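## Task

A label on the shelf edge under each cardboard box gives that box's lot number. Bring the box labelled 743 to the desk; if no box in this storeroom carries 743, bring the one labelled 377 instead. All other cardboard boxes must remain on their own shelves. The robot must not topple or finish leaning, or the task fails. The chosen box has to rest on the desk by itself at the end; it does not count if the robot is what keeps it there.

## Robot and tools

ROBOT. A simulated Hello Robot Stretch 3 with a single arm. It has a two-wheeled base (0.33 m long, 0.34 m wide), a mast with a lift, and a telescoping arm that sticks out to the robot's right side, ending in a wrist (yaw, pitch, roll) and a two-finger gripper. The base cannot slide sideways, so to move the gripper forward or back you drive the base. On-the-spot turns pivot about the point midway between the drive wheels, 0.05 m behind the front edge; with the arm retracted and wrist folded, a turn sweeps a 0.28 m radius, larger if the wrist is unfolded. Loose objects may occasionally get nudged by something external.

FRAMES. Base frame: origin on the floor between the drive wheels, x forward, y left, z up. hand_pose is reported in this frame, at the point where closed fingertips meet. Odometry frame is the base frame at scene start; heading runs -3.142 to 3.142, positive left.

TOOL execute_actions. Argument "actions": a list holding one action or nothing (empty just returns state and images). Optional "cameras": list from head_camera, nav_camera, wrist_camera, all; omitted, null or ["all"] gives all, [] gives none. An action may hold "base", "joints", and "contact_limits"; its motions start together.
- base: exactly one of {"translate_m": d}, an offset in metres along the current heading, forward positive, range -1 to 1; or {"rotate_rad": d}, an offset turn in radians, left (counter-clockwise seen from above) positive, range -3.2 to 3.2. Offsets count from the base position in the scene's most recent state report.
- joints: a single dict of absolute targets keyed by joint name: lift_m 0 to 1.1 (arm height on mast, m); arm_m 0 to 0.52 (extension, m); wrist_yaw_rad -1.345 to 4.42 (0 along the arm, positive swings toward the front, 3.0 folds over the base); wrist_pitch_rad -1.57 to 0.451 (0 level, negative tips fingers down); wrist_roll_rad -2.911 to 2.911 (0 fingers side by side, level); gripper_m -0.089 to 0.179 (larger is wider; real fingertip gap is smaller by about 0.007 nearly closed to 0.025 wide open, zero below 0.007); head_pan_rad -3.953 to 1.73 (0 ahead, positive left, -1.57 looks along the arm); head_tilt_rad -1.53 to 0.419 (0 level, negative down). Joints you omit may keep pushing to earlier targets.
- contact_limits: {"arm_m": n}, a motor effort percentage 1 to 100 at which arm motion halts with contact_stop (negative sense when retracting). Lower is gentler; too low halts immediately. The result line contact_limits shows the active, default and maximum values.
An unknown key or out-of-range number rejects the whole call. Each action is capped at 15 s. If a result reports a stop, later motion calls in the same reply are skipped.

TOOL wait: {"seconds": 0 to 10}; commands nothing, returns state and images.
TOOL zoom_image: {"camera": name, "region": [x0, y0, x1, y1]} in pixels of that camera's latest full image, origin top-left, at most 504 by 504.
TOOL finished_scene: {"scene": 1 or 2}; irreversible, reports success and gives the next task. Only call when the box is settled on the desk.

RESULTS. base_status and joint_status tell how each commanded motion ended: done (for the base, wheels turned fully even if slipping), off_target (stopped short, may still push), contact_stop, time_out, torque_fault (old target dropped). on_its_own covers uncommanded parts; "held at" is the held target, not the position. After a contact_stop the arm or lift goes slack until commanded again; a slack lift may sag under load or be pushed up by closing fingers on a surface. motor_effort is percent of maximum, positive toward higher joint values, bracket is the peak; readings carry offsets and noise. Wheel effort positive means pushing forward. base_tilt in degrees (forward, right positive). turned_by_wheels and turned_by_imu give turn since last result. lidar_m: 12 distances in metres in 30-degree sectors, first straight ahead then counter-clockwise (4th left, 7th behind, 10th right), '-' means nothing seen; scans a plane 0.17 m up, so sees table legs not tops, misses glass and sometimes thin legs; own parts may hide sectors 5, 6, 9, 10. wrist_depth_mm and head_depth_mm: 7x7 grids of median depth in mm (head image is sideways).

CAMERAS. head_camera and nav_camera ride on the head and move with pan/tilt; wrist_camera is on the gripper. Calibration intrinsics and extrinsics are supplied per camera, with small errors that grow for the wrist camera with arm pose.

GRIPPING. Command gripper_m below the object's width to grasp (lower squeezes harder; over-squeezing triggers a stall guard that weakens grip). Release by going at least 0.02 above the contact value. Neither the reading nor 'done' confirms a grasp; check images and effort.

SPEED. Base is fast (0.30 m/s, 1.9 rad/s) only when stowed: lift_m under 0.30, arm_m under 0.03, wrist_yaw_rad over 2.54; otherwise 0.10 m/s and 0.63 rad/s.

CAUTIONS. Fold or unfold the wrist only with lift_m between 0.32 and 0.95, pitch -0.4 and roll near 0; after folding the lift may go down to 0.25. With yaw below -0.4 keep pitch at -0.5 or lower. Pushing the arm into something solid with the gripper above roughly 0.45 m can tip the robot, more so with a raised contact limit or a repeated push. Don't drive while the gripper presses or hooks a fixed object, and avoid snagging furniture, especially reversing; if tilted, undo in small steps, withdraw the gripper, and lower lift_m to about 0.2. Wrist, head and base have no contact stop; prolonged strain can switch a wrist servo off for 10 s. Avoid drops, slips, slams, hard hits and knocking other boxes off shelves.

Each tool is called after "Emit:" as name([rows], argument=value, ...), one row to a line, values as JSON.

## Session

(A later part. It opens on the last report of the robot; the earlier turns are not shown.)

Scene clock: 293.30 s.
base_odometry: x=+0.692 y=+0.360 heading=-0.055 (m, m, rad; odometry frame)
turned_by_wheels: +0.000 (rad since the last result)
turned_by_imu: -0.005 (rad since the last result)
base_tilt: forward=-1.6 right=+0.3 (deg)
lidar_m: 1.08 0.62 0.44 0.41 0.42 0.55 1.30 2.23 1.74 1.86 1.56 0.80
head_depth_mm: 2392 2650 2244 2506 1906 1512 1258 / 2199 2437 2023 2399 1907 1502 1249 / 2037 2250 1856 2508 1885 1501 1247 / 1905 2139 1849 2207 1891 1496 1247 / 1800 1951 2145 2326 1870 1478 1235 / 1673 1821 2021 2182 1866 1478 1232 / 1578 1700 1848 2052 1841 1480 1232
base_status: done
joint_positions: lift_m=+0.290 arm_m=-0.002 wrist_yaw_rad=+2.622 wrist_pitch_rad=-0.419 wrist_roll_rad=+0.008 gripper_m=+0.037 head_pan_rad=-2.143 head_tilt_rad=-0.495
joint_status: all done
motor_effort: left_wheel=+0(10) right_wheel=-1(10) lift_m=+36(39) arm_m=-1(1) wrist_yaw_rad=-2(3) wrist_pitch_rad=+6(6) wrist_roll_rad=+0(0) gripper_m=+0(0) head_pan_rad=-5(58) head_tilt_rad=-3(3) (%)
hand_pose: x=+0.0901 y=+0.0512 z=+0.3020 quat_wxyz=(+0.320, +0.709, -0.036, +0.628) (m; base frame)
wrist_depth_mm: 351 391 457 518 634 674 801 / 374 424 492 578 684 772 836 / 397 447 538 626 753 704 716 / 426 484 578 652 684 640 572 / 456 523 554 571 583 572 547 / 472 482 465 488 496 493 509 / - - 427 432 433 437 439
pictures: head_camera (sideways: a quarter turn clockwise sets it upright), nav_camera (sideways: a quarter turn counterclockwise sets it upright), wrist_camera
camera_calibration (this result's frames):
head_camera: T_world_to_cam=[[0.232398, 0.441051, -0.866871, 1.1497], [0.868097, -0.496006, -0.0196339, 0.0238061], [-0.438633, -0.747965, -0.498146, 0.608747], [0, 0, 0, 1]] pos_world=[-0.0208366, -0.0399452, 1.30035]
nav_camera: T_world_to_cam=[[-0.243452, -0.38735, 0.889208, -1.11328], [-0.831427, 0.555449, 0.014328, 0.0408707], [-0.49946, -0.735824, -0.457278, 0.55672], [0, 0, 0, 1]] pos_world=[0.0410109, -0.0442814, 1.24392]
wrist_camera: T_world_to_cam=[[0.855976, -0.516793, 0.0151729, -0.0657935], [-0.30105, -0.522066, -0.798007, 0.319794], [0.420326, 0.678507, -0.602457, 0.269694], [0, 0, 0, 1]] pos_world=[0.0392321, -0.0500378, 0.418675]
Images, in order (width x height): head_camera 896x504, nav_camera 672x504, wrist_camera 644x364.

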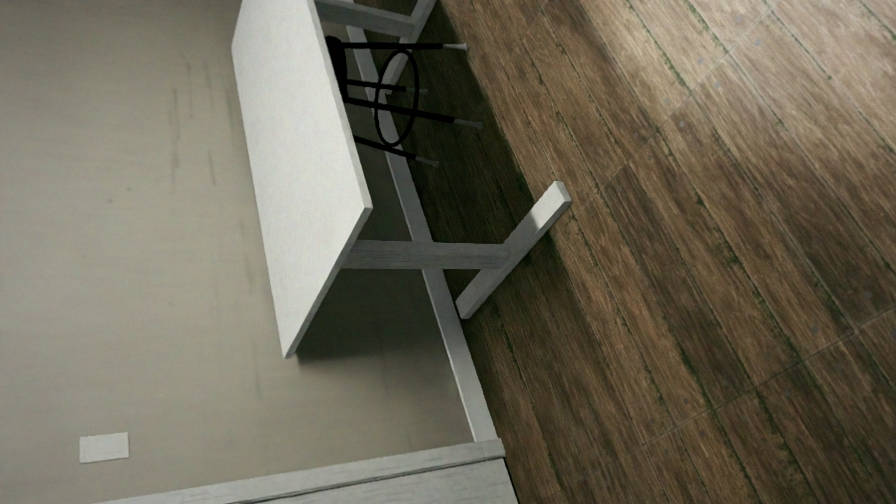

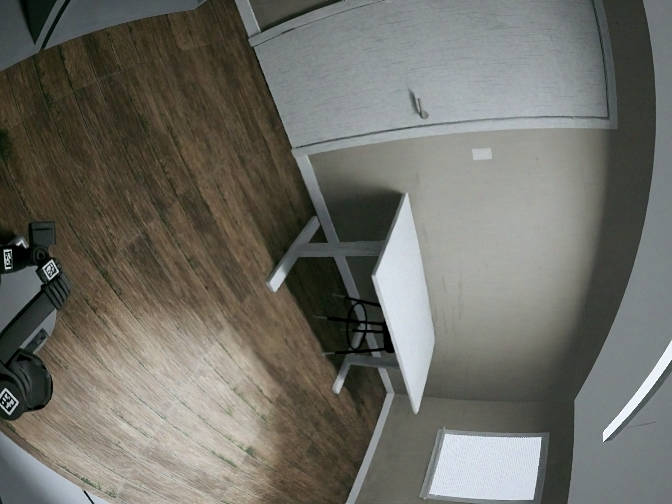

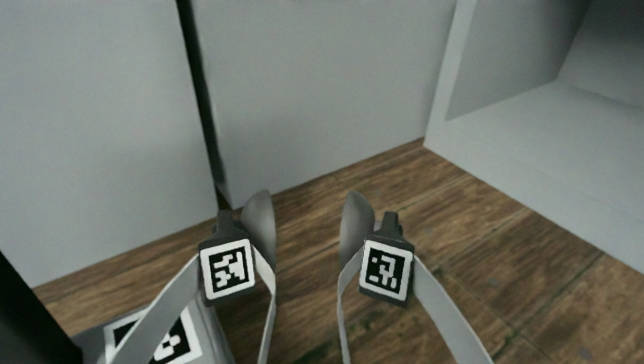

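Emit:
execute_actions([
  {"base": {"rotate_rad": 1.313}, "joints": {"lift_m": 0.59, "arm_m": 0.20, "wrist_yaw_rad": 0.16, "wrist_pitch_rad": -0.5, "gripper_m": 0.16, "head_pan_rad": -1.42, "head_tilt_rad": -0.75}},
])

Scene clock: 317.57 s.
base_odometry: x=+0.692 y=+0.360 heading=+1.258 (m, m, rad; odometry frame)
turned_by_wheels: +1.313 (rad since the last result)
turned_by_imu: +1.325 (rad since the last result)
base_tilt: forward=-1.6 right=+0.3 (deg)
lidar_m: 0.41 0.41 0.46 0.76 3.65 1.74 1.87 1.57 0.80 0.91 0.76 0.49
head_depth_mm: 916 719 1041 1026 1193 1294 1140 / 922 717 1232 1065 1401 - 1124 / 908 713 1216 1064 1460 1263 1125 / 893 709 1203 1031 1347 1277 1125 / 884 711 1204 1065 1352 1259 1122 / 884 709 1186 1063 1343 1265 1119 / 879 712 1156 1069 1156 1238 1120
base_status: done
joint_positions: lift_m=+0.590 arm_m=+0.200 wrist_yaw_rad=+0.162 wrist_pitch_rad=-0.514 wrist_roll_rad=+0.008 gripper_m=+0.160 head_pan_rad=-1.427 head_tilt_rad=-0.741
joint_status: all done
motor_effort: left_wheel=-3(11) right_wheel=+2(10) lift_m=+36(36) arm_m=+4(5) wrist_yaw_rad=-3(4) wrist_pitch_rad=+4(7) wrist_roll_rad=+0(0) gripper_m=+1(82) head_pan_rad=+6(52) head_tilt_rad=-4(19) (%)
hand_pose: x=+0.0126 y=-0.5533 z=+0.5814 quat_wxyz=(+0.694, +0.234, -0.670, -0.125) (m; base frame)
wrist_depth_mm: 463 468 394 491 499 465 358 / 357 362 345 374 379 387 356 / 293 298 302 305 309 312 319 / 250 257 266 277 292 445 361 / 630 744 765 775 766 588 416 / - 673 678 688 696 - 687 / 596 616 610 612 614 628 660
pictures: head_camera (sideways: a quarter turn clockwise sets it upright), nav_camera (sideways: a quarter turn counterclockwise sets it upright), wrist_camera
camera_calibration (this result's frames):
head_camera: T_world_to_cam=[[-0.142332, 0.679548, -0.719692, 0.960116], [0.980027, 0.198769, -0.00613653, 0.00554709], [0.138882, -0.706191, -0.694266, 0.860359], [0, 0, 0, 1]] pos_world=[0.0117304, -0.0459691, 1.28834]
nav_camera: T_world_to_cam=[[0.0996937, -0.652846, 0.750902, -0.935046], [-0.991264, -0.130658, 0.0180094, 0.0370581], [0.0863539, -0.746137, -0.660168, 0.817107], [0, 0, 0, 1]] pos_world=[0.0593922, 0.00407489, 1.24089]
wrist_camera: T_world_to_cam=[[-0.990092, -0.139347, 0.0173399, -0.0853162], [-0.106733, 0.666552, -0.737778, 0.824072], [0.0912492, -0.732318, -0.674821, 0.146387], [0, 0, 0, 1]] pos_world=[-0.00987318, -0.453974, 0.708246]
Images, in order (width x height): head_camera 896x504, nav_camera 672x504, wrist_camera 644x364.

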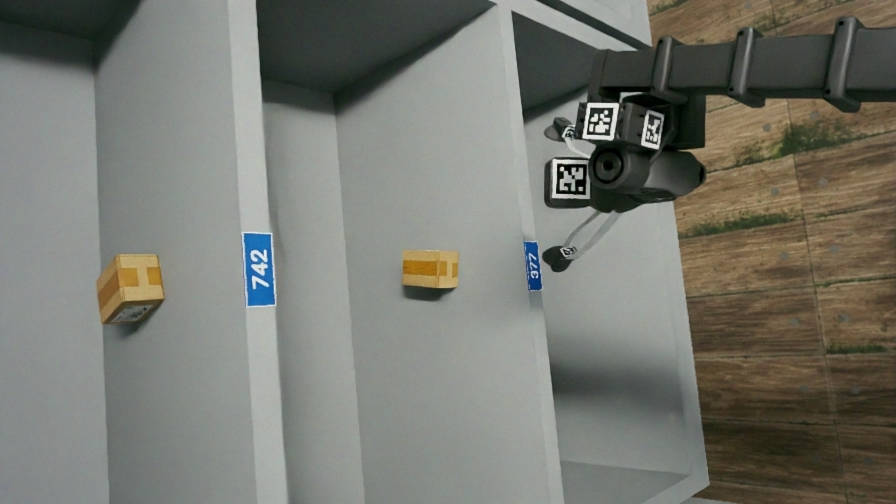

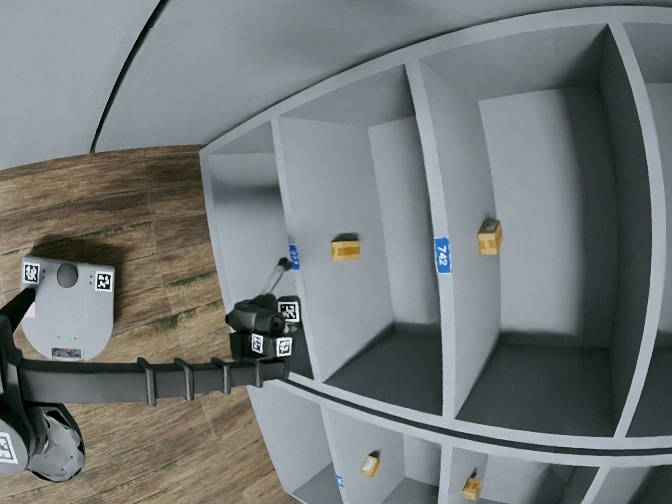

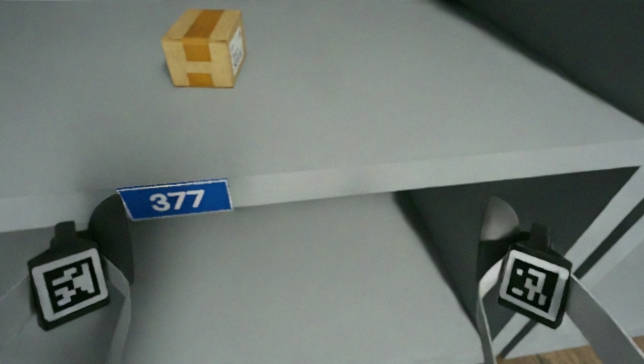

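Emit:
zoom_image(camera="wrist_camera", region=[150, 0, 270, 100])

Emit:
zoom_image(camera="head_camera", region=[380, 220, 480, 310])

Region (150, 0, 270, 100) of wrist_camera's 644x364 image, scaled by 4.200.

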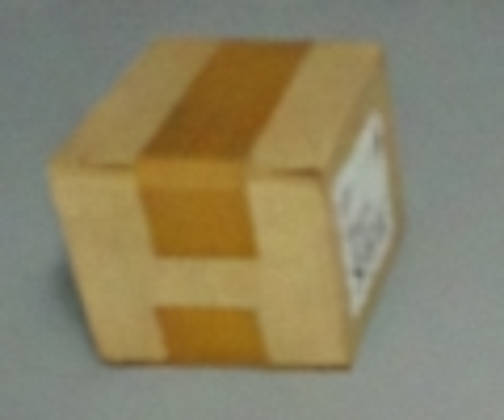

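Region (380, 220, 480, 310) of head_camera's 896x504 image, scaled by 5.040, with more detail than that image has; it fills the top 454 rows of this view, and the rest is white.

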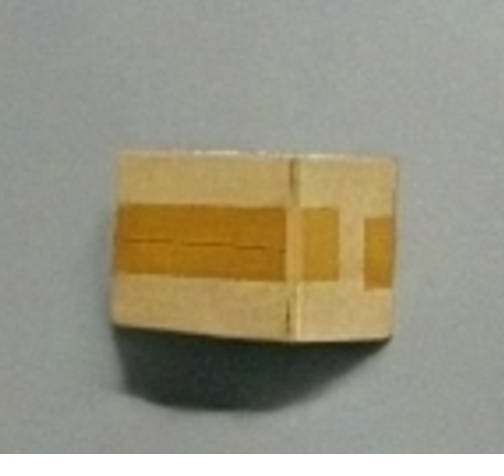

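Emit:
execute_actions([
  {"base": {"translate_m": 0.145}, "joints": {"lift_m": 0.58, "arm_m": 0.448, "head_pan_rad": -1.6}},
], cameras=["head_camera", "wrist_camera"])

Scene clock: 338.67 s.
base_odometry: x=+0.737 y=+0.498 heading=+1.258 (m, m, rad; odometry frame)
turned_by_wheels: +0.000 (rad since the last result)
turned_by_imu: +0.000 (rad since the last result)
base_tilt: forward=-1.6 right=+0.3 (deg)
lidar_m: 0.27 0.27 0.31 0.50 3.70 1.88 1.93 1.68 0.86 1.04 0.61 0.33
head_depth_mm: 895 718 1037 1060 1295 1290 1127 / 952 713 1221 1067 1387 1316 - / 924 712 1242 - 1380 1281 1137 / 898 713 1206 1038 1353 1262 1129 / 871 709 1175 1062 1317 1254 1120 / 856 706 1127 1058 952 1233 1120 / 831 705 1087 1057 925 1183 1101
base_status: done
joint_positions: lift_m=+0.580 arm_m=+0.448 wrist_yaw_rad=+0.161 wrist_pitch_rad=-0.514 wrist_roll_rad=+0.008 gripper_m=+0.160 head_pan_rad=-1.593 head_tilt_rad=-0.741
joint_status: all done
motor_effort: left_wheel=-3(4) right_wheel=+2(9) lift_m=+20(32) arm_m=+4(3) wrist_yaw_rad=-2(2) wrist_pitch_rad=+5(4) wrist_roll_rad=+0(0) gripper_m=+1(1) head_pan_rad=-4(24) head_tilt_rad=-4(4) (%)
hand_pose: x=+0.0124 y=-0.8012 z=+0.5722 quat_wxyz=(+0.694, +0.234, -0.670, -0.125) (m; base frame)
wrist_depth_mm: 321 334 348 360 380 396 409 / 338 343 349 355 362 365 368 / 276 280 285 286 291 293 298 / 235 238 226 170 245 247 249 / 210 206 154 146 211 218 214 / - 181 131 129 185 - 188 / 161 162 143 136 166 166 167
pictures: head_camera (sideways: a quarter turn clockwise sets it upright), wrist_camera
camera_calibration (this result's frames):
head_camera: T_world_to_cam=[[-0.027946, 0.693731, -0.719692, 0.959418], [0.999407, 0.0338936, -0.00613651, 0.00542885], [0.0201359, -0.719436, -0.694267, 0.861084], [0, 0, 0, 1]] pos_world=[0.00404763, -0.0462671, 1.28834]
wrist_camera: T_world_to_cam=[[-0.99022, -0.138435, 0.0173501, -0.119184], [-0.106167, 0.666984, -0.737469, 0.982652], [0.0905191, -0.732099, -0.675158, -0.0410564], [0, 0, 0, 1]] pos_world=[-0.00997625, -0.70197, 0.699024]
Images, in order (width x height): head_camera 896x504, wrist_camera 644x364.

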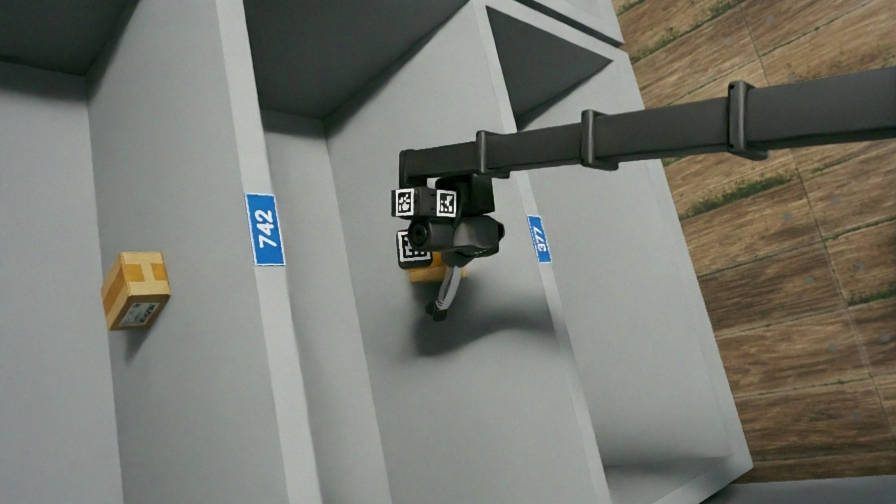

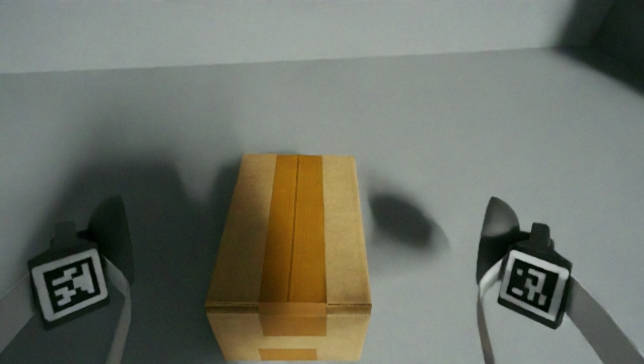

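Emit:
execute_actions([
  {"base": {"translate_m": 0.005}, "joints": {"lift_m": 0.575, "gripper_m": 0.02}},
], cameras=["wrist_camera"])

Scene clock: 342.70 s.
base_odometry: x=+0.738 y=+0.503 heading=+1.258 (m, m, rad; odometry frame)
turned_by_wheels: +0.000 (rad since the last result)
turned_by_imu: +0.001 (rad since the last result)
base_tilt: forward=-1.6 right=+0.3 (deg)
lidar_m: 0.27 0.27 0.30 0.49 3.71 1.89 1.93 1.68 0.86 1.04 0.60 0.32
head_depth_mm: 897 717 1049 1070 1300 1284 1128 / 949 714 1246 1068 1412 1313 - / 924 713 1242 - 1375 1303 1128 / 889 710 1212 1031 1351 1261 1123 / 876 709 1171 1062 1324 1251 1122 / 856 709 1129 1062 950 1244 1120 / 827 708 1081 1061 923 1182 1097
base_status: done
joint_positions: lift_m=+0.575 arm_m=+0.448 wrist_yaw_rad=+0.161 wrist_pitch_rad=-0.508 wrist_roll_rad=+0.008 gripper_m=+0.021 head_pan_rad=-1.593 head_tilt_rad=-0.741
joint_status: all done
motor_effort: left_wheel=-2(5) right_wheel=+1(10) lift_m=+19(20) arm_m=+4(4) wrist_yaw_rad=-3(2) wrist_pitch_rad=+3(4) wrist_roll_rad=+0(0) gripper_m=-17(92) head_pan_rad=-4(4) head_tilt_rad=-4(5) (%)
hand_pose: x=+0.0125 y=-0.8021 z=+0.5685 quat_wxyz=(+0.694, +0.232, -0.670, -0.123) (m; base frame)
wrist_depth_mm: 320 334 345 361 377 396 405 / 336 342 343 351 357 363 362 / 274 277 282 286 286 290 294 / 231 233 228 163 240 243 243 / 201 202 141 142 205 208 211 / 177 180 127 125 172 183 185 / 161 159 153 131 161 164 164
pictures: wrist_camera
camera_calibration (this result's frames):
wrist_camera: T_world_to_cam=[[-0.990236, -0.138336, 0.0172106, -0.11894], [-0.105433, 0.662436, -0.741662, 0.979279], [0.0911978, -0.736235, -0.670553, -0.0501607], [0, 0, 0, 1]] pos_world=[-0.00995563, -0.702093, 0.694706]
Images, in order (width x height): wrist_camera 644x364.

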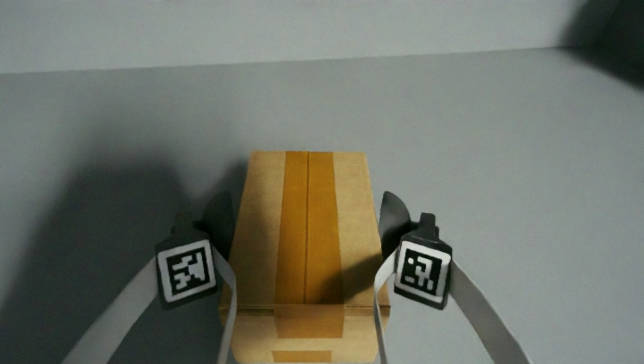

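Emit:
execute_actions([
  {"base": {"translate_m": -1.0}, "joints": {"lift_m": 0.81, "arm_m": 0.25, "head_pan_rad": -3.8, "head_tilt_rad": -0.7}},
])

Scene clock: 363.13 s.
base_odometry: x=+0.431 y=-0.449 heading=+1.258 (m, m, rad; odometry frame)
turned_by_wheels: +0.000 (rad since the last result)
turned_by_imu: +0.013 (rad since the last result)
base_tilt: forward=-1.6 right=+0.3 (deg)
lidar_m: 1.23 1.23 1.38 2.29 1.40 0.96 1.06 1.05 1.08 1.16 0.92 1.46
head_depth_mm: 2506 1551 1125 - - - - / 2032 1513 1074 1787 1624 - - / 1767 1492 1078 1323 - - - / 1510 1473 1064 1264 - - - / 1355 1411 1103 1804 - - - / 1208 1316 1209 1673 - - - / 1088 1199 1299 1483 1565 - 1151
base_status: done
joint_positions: lift_m=+0.810 arm_m=+0.250 wrist_yaw_rad=+0.162 wrist_pitch_rad=-0.524 wrist_roll_rad=+0.008 gripper_m=+0.021 head_pan_rad=-3.793 head_tilt_rad=-0.705
joint_status: all done
motor_effort: left_wheel=-3(8) right_wheel=+3(10) lift_m=+37(38) arm_m=-3(4) wrist_yaw_rad=-2(3) wrist_pitch_rad=+8(8) wrist_roll_rad=+0(0) gripper_m=-17(17) head_pan_rad=-4(58) head_tilt_rad=+2(6) (%)
hand_pose: x=+0.0122 y=-0.6024 z=+0.7993 quat_wxyz=(+0.693, +0.237, -0.668, -0.129) (m; base frame)
wrist_depth_mm: 630 770 797 813 842 651 480 / 623 772 792 798 812 658 547 / 596 654 652 639 671 642 896 / 538 555 555 161 605 674 - / 571 878 140 141 897 867 - / 639 765 126 126 516 - - / 807 844 823 131 871 897 904
pictures: head_camera (sideways: a quarter turn clockwise sets it upright), nav_camera (sideways: a quarter turn counterclockwise sets it upright), wrist_camera
camera_calibration (this result's frames):
head_camera: T_world_to_cam=[[0.556195, -0.369458, -0.744411, 0.988071], [-0.56086, -0.82787, -0.00817371, 0.0175991], [-0.613256, 0.422057, -0.667672, 0.830357], [0, 0, 0, 1]] pos_world=[-0.030469, 0.029163, 1.29008]
nav_camera: T_world_to_cam=[[-0.50617, 0.379566, 0.774417, -0.962], [0.616874, 0.786867, 0.0175293, 0.0278726], [-0.602709, 0.48659, -0.632433, 0.785233], [0, 0, 0, 1]] pos_world=[-0.0308628, -0.0388756, 1.24111]
wrist_camera: T_world_to_cam=[[-0.990145, -0.13894, 0.0175637, -0.0962327], [-0.107533, 0.673932, -0.730925, 1.01648], [0.0897178, -0.725611, -0.682231, 0.267422], [0, 0, 0, 1]] pos_world=[-0.00997085, -0.504368, 0.927107]
Images, in order (width x height): head_camera 896x504, nav_camera 672x504, wrist_camera 644x364.

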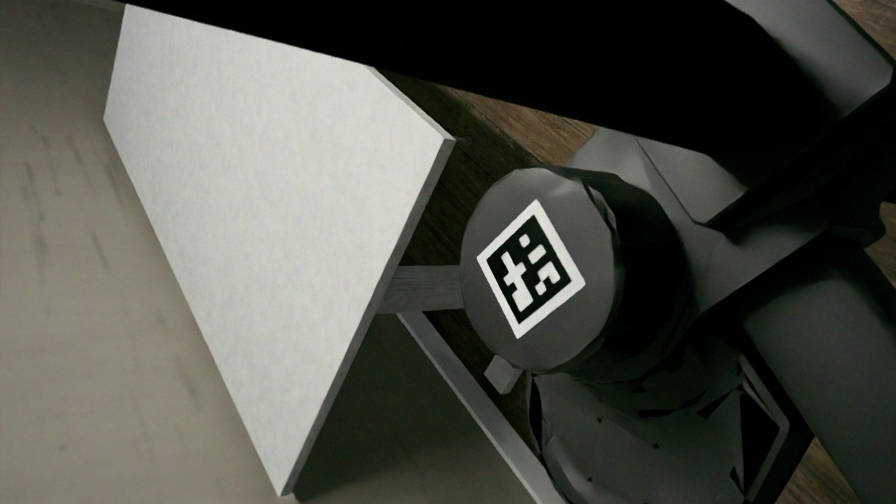

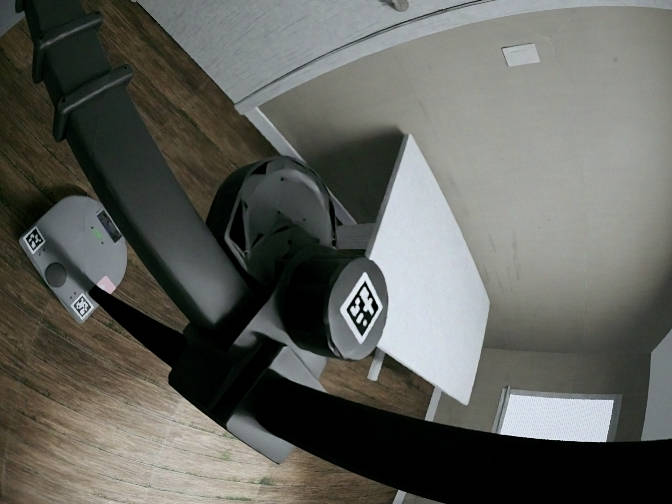

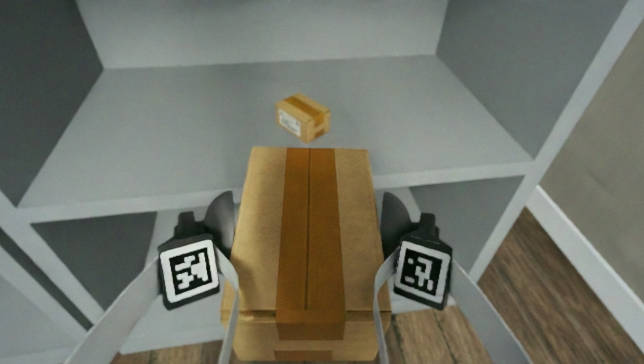

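Emit:
execute_actions([
  {"base": {"rotate_rad": -2.34}, "joints": {"lift_m": 0.79, "arm_m": 0.51, "head_pan_rad": -1.6, "head_tilt_rad": -0.6}},
])

Scene clock: 378.37 s.
base_odometry: x=+0.431 y=-0.449 heading=-1.082 (m, m, rad; odometry frame)
turned_by_wheels: -2.340 (rad since the last result)
turned_by_imu: -2.358 (rad since the last result)
base_tilt: forward=-1.6 right=+0.4 (deg)
lidar_m: 1.08 1.09 1.02 0.91 1.28 1.22 1.26 1.66 3.39 0.96 1.13 1.05
head_depth_mm: 2802 3018 2927 2146 1743 - - / 2928 3030 1455 2216 - 1346 1183 / 2439 2037 1449 1028 1688 1383 1184 / 1963 2002 1442 914 1681 1376 1176 / 1635 1751 1290 1019 1621 1376 1182 / 1414 1536 1279 1066 1517 1384 1163 / 1239 1344 1284 1537 1610 1376 1169
base_status: done
joint_positions: lift_m=+0.790 arm_m=+0.510 wrist_yaw_rad=+0.161 wrist_pitch_rad=-0.524 wrist_roll_rad=+0.008 gripper_m=+0.021 head_pan_rad=-1.607 head_tilt_rad=-0.606
joint_status: all done
motor_effort: left_wheel=+1(8) right_wheel=-2(9) lift_m=+20(32) arm_m=+3(3) wrist_yaw_rad=-2(3) wrist_pitch_rad=+8(7) wrist_roll_rad=+0(0) gripper_m=-16(16) head_pan_rad=+4(58) head_tilt_rad=+3(12) (%)
hand_pose: x=+0.0121 y=-0.8619 z=+0.7801 quat_wxyz=(+0.693, +0.237, -0.669, -0.129) (m; base frame)
wrist_depth_mm: 478 480 494 505 512 520 529 / 373 379 384 391 394 404 407 / 308 310 317 319 324 329 330 / 264 264 259 161 272 274 288 / 228 231 140 142 234 238 247 / 202 206 125 126 166 210 217 / 182 182 175 131 182 188 198
pictures: head_camera (sideways: a quarter turn clockwise sets it upright), nav_camera (sideways: a quarter turn counterclockwise sets it upright), wrist_camera
camera_calibration (this result's frames):
head_camera: T_world_to_cam=[[-0.0220384, 0.590752, -0.806552, 1.0726], [0.999733, 0.0186591, -0.0136503, 0.0152107], [0.00698557, -0.806638, -0.591005, 0.726842], [0, 0, 0, 1]] pos_world=[0.00335436, -0.0476253, 1.29488]
nav_camera: T_world_to_cam=[[-0.0149856, -0.552936, 0.833089, -1.04149], [-0.998552, 0.051333, 0.0161086, 0.0395741], [-0.051672, -0.831641, -0.552904, 0.67841], [0, 0, 0, 1]] pos_world=[0.0589643, -0.0137123, 1.24211]
wrist_camera: T_world_to_cam=[[-0.990218, -0.138418, 0.0175574, -0.131599], [-0.107177, 0.674017, -0.730899, 1.17735], [0.0893358, -0.725632, -0.682259, 0.0660719], [0, 0, 0, 1]] pos_world=[-0.0100286, -0.763827, 0.907914]
Images, in order (width x height): head_camera 896x504, nav_camera 672x504, wrist_camera 644x364.

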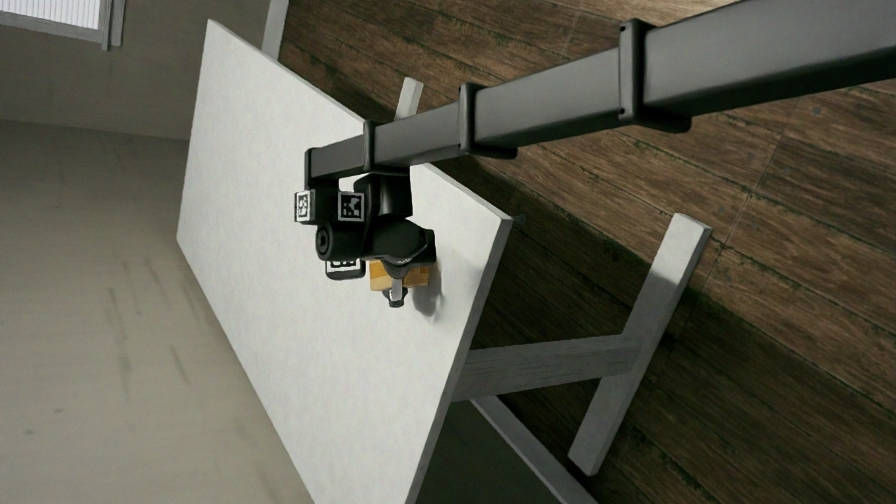

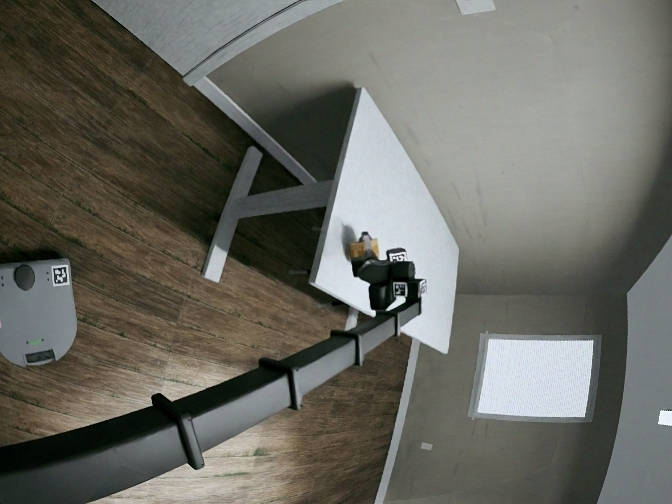

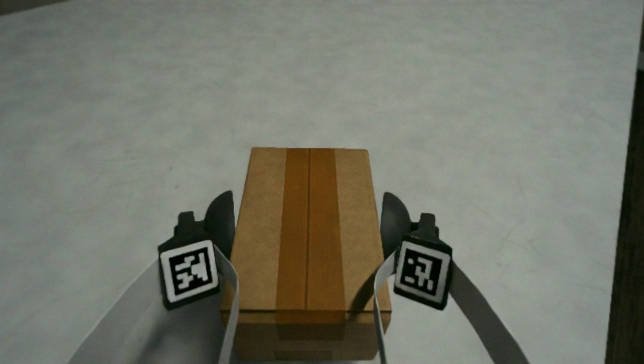

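Emit:
execute_actions([
  {"joints": {"lift_m": 0.766}},
], cameras=["wrist_camera"])

Scene clock: 384.57 s.
base_odometry: x=+0.431 y=-0.449 heading=-1.082 (m, m, rad; odometry frame)
turned_by_wheels: +0.000 (rad since the last result)
turned_by_imu: +0.001 (rad since the last result)
base_tilt: forward=-1.6 right=+0.4 (deg)
lidar_m: 1.08 1.08 1.02 0.92 1.29 1.22 1.26 1.67 3.41 0.96 1.13 1.05
head_depth_mm: 2776 3069 2919 2148 1687 1427 - / 2924 3085 1450 2197 - 1362 1165 / 2439 2050 1453 1907 1677 1386 1180 / 1977 2000 1358 912 1664 1381 1184 / 1640 1728 1291 1024 1615 1378 1173 / 1420 1541 1282 1066 1545 1384 1177 / 1253 1342 1275 1532 1622 1375 1173
base_status: not commanded
joint_positions: lift_m=+0.766 arm_m=+0.510 wrist_yaw_rad=+0.161 wrist_pitch_rad=-0.522 wrist_roll_rad=+0.008 gripper_m=+0.021 head_pan_rad=-1.607 head_tilt_rad=-0.606
joint_status: all done
motor_effort: left_wheel=+2(2) right_wheel=-2(2) lift_m=+20(20) arm_m=+3(3) wrist_yaw_rad=-1(2) wrist_pitch_rad=+7(8) wrist_roll_rad=+0(0) gripper_m=-16(16) head_pan_rad=+4(5) head_tilt_rad=+3(1) (%)
hand_pose: x=+0.0121 y=-0.8621 z=+0.7564 quat_wxyz=(+0.693, +0.237, -0.669, -0.128) (m; base frame)
wrist_depth_mm: 419 428 434 446 452 461 468 / 330 334 340 347 349 354 358 / 271 275 278 280 283 288 292 / 231 232 227 161 240 241 244 / 200 202 141 141 204 209 210 / 178 180 125 126 153 184 186 / 162 160 154 131 160 164 166
pictures: wrist_camera
camera_calibration (this result's frames):
wrist_camera: T_world_to_cam=[[-0.990222, -0.138393, 0.0175295, -0.131137], [-0.107026, 0.673094, -0.731772, 1.16003], [0.0894732, -0.726493, -0.681324, 0.0483231], [0, 0, 0, 1]] pos_world=[-0.0100246, -0.763854, 0.884103]
Images, in order (width x height): wrist_camera 644x364.

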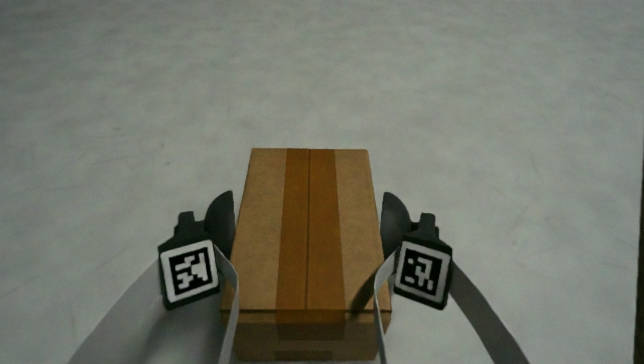

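Emit:
execute_actions([
  {"joints": {"gripper_m": 0.125}},
], cameras=["head_camera", "wrist_camera"])

Scene clock: 387.13 s.
base_odometry: x=+0.431 y=-0.449 heading=-1.082 (m, m, rad; odometry frame)
turned_by_wheels: +0.000 (rad since the last result)
turned_by_imu: +0.000 (rad since the last result)
base_tilt: forward=-1.6 right=+0.4 (deg)
lidar_m: 1.08 1.09 1.02 0.92 1.29 1.23 1.25 1.67 3.40 0.96 1.13 1.05
head_depth_mm: 2765 3011 2913 2158 1691 1422 - / 2894 3061 1459 2208 - 1363 1167 / 2400 2065 1447 1913 1679 1385 1186 / 1971 2004 1361 913 1674 1374 1174 / 1634 1748 1291 1002 1616 1376 1176 / 1419 1548 1282 1063 1543 1370 1175 / 1248 1342 1284 1535 1610 1373 1169
base_status: not commanded
joint_positions: lift_m=+0.766 arm_m=+0.510 wrist_yaw_rad=+0.161 wrist_pitch_rad=-0.520 wrist_roll_rad=+0.008 gripper_m=+0.125 head_pan_rad=-1.607 head_tilt_rad=-0.606
joint_status: all done
motor_effort: left_wheel=+2(1) right_wheel=-2(2) lift_m=+20(20) arm_m=+3(3) wrist_yaw_rad=-2(1) wrist_pitch_rad=+6(7) wrist_roll_rad=+0(0) gripper_m=+0(80) head_pan_rad=+5(4) head_tilt_rad=+2(3) (%)
hand_pose: x=+0.0122 y=-0.8624 z=+0.7568 quat_wxyz=(+0.693, +0.236, -0.669, -0.128) (m; base frame)
wrist_depth_mm: 426 432 441 448 458 467 472 / 330 338 342 349 353 356 359 / 274 276 279 281 286 290 292 / 231 234 229 166 241 243 245 / 201 211 194 144 205 216 211 / 182 - 132 127 179 - 188 / 156 160 146 133 160 164 169
pictures: head_camera (sideways: a quarter turn clockwise sets it upright), wrist_camera
camera_calibration (this result's frames):
head_camera: T_world_to_cam=[[-0.0220384, 0.590752, -0.806552, 1.0726], [0.999733, 0.0186589, -0.0136503, 0.0152107], [0.00698547, -0.806638, -0.591005, 0.726842], [0, 0, 0, 1]] pos_world=[0.00335435, -0.0476253, 1.29488]
wrist_camera: T_world_to_cam=[[-0.990229, -0.138354, 0.0174793, -0.131065], [-0.10676, 0.671456, -0.733314, 1.16035], [0.0897203, -0.728015, -0.679665, 0.0458195], [0, 0, 0, 1]] pos_world=[-0.010017, -0.763901, 0.884335]
Images, in order (width x height): head_camera 896x504, wrist_camera 644x364.

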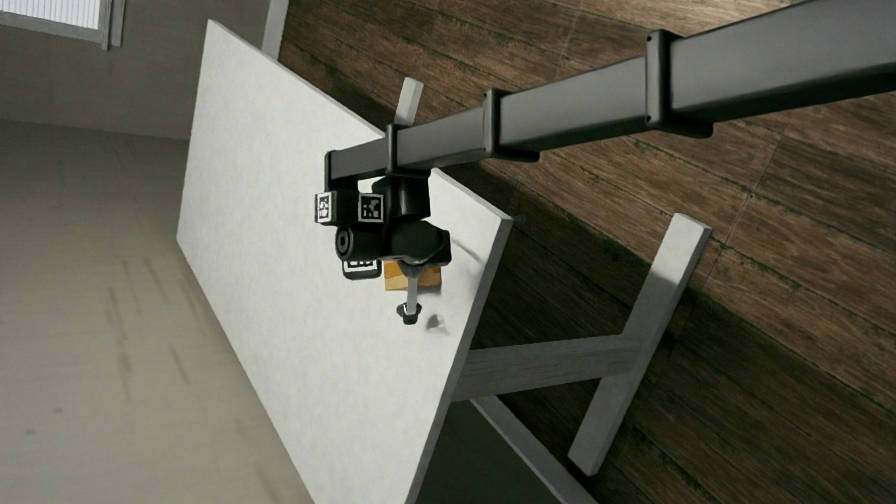

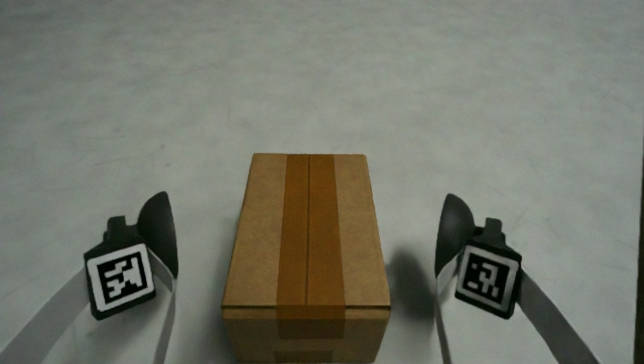

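Emit:
execute_actions([
  {"joints": {"lift_m": 0.82}},
], cameras=["wrist_camera"])

Scene clock: 390.00 s.
base_odometry: x=+0.431 y=-0.449 heading=-1.082 (m, m, rad; odometry frame)
turned_by_wheels: +0.000 (rad since the last result)
turned_by_imu: +0.001 (rad since the last result)
base_tilt: forward=-1.6 right=+0.3 (deg)
lidar_m: 1.08 1.09 1.02 0.92 1.29 1.22 1.25 1.66 3.39 0.96 1.13 1.05
head_depth_mm: 2785 3047 2928 2129 1777 - - / 2893 2991 1507 - 1629 1358 1181 / 2454 2070 - 1071 1676 1391 1184 / 1965 1987 1440 936 1676 1380 1178 / 1648 1733 1290 1022 1621 1378 1180 / 1430 1555 1287 1061 1534 1390 1170 / 1242 1342 1280 1533 1610 1376 1172
base_status: not commanded
joint_positions: lift_m=+0.820 arm_m=+0.510 wrist_yaw_rad=+0.161 wrist_pitch_rad=-0.519 wrist_roll_rad=+0.008 gripper_m=+0.125 head_pan_rad=-1.607 head_tilt_rad=-0.606
joint_status: all done
motor_effort: left_wheel=+2(1) right_wheel=-2(2) lift_m=+36(38) arm_m=+3(3) wrist_yaw_rad=-1(2) wrist_pitch_rad=+6(6) wrist_roll_rad=+0(0) gripper_m=+1(0) head_pan_rad=+5(5) head_tilt_rad=+3(2) (%)
hand_pose: x=+0.0122 y=-0.8625 z=+0.8102 quat_wxyz=(+0.693, +0.236, -0.669, -0.127) (m; base frame)
wrist_depth_mm: 554 569 574 589 608 607 622 / 439 441 453 459 457 468 496 / 360 363 368 374 379 380 401 / 306 311 312 315 319 320 345 / 266 280 268 211 274 284 293 / 240 - 233 185 241 - - / 207 211 208 165 216 217 918
pictures: wrist_camera
camera_calibration (this result's frames):
wrist_camera: T_world_to_cam=[[-0.990231, -0.138339, 0.0174585, -0.131965], [-0.10665, 0.67078, -0.733948, 1.19952], [0.0898225, -0.72864, -0.678981, 0.0809066], [0, 0, 0, 1]] pos_world=[-0.0100138, -0.76392, 0.937625]
Images, in order (width x height): wrist_camera 644x364.

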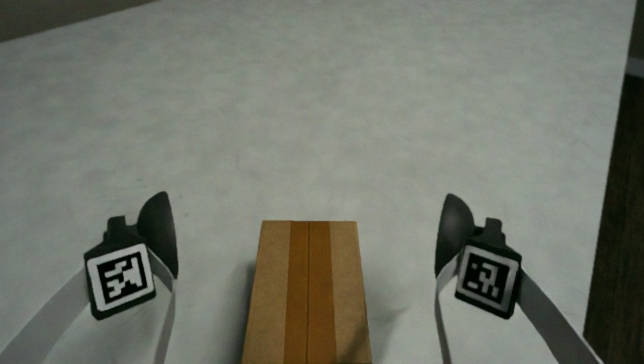

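Emit:
finished_scene(scene=2)

The scene is finished: the task was done.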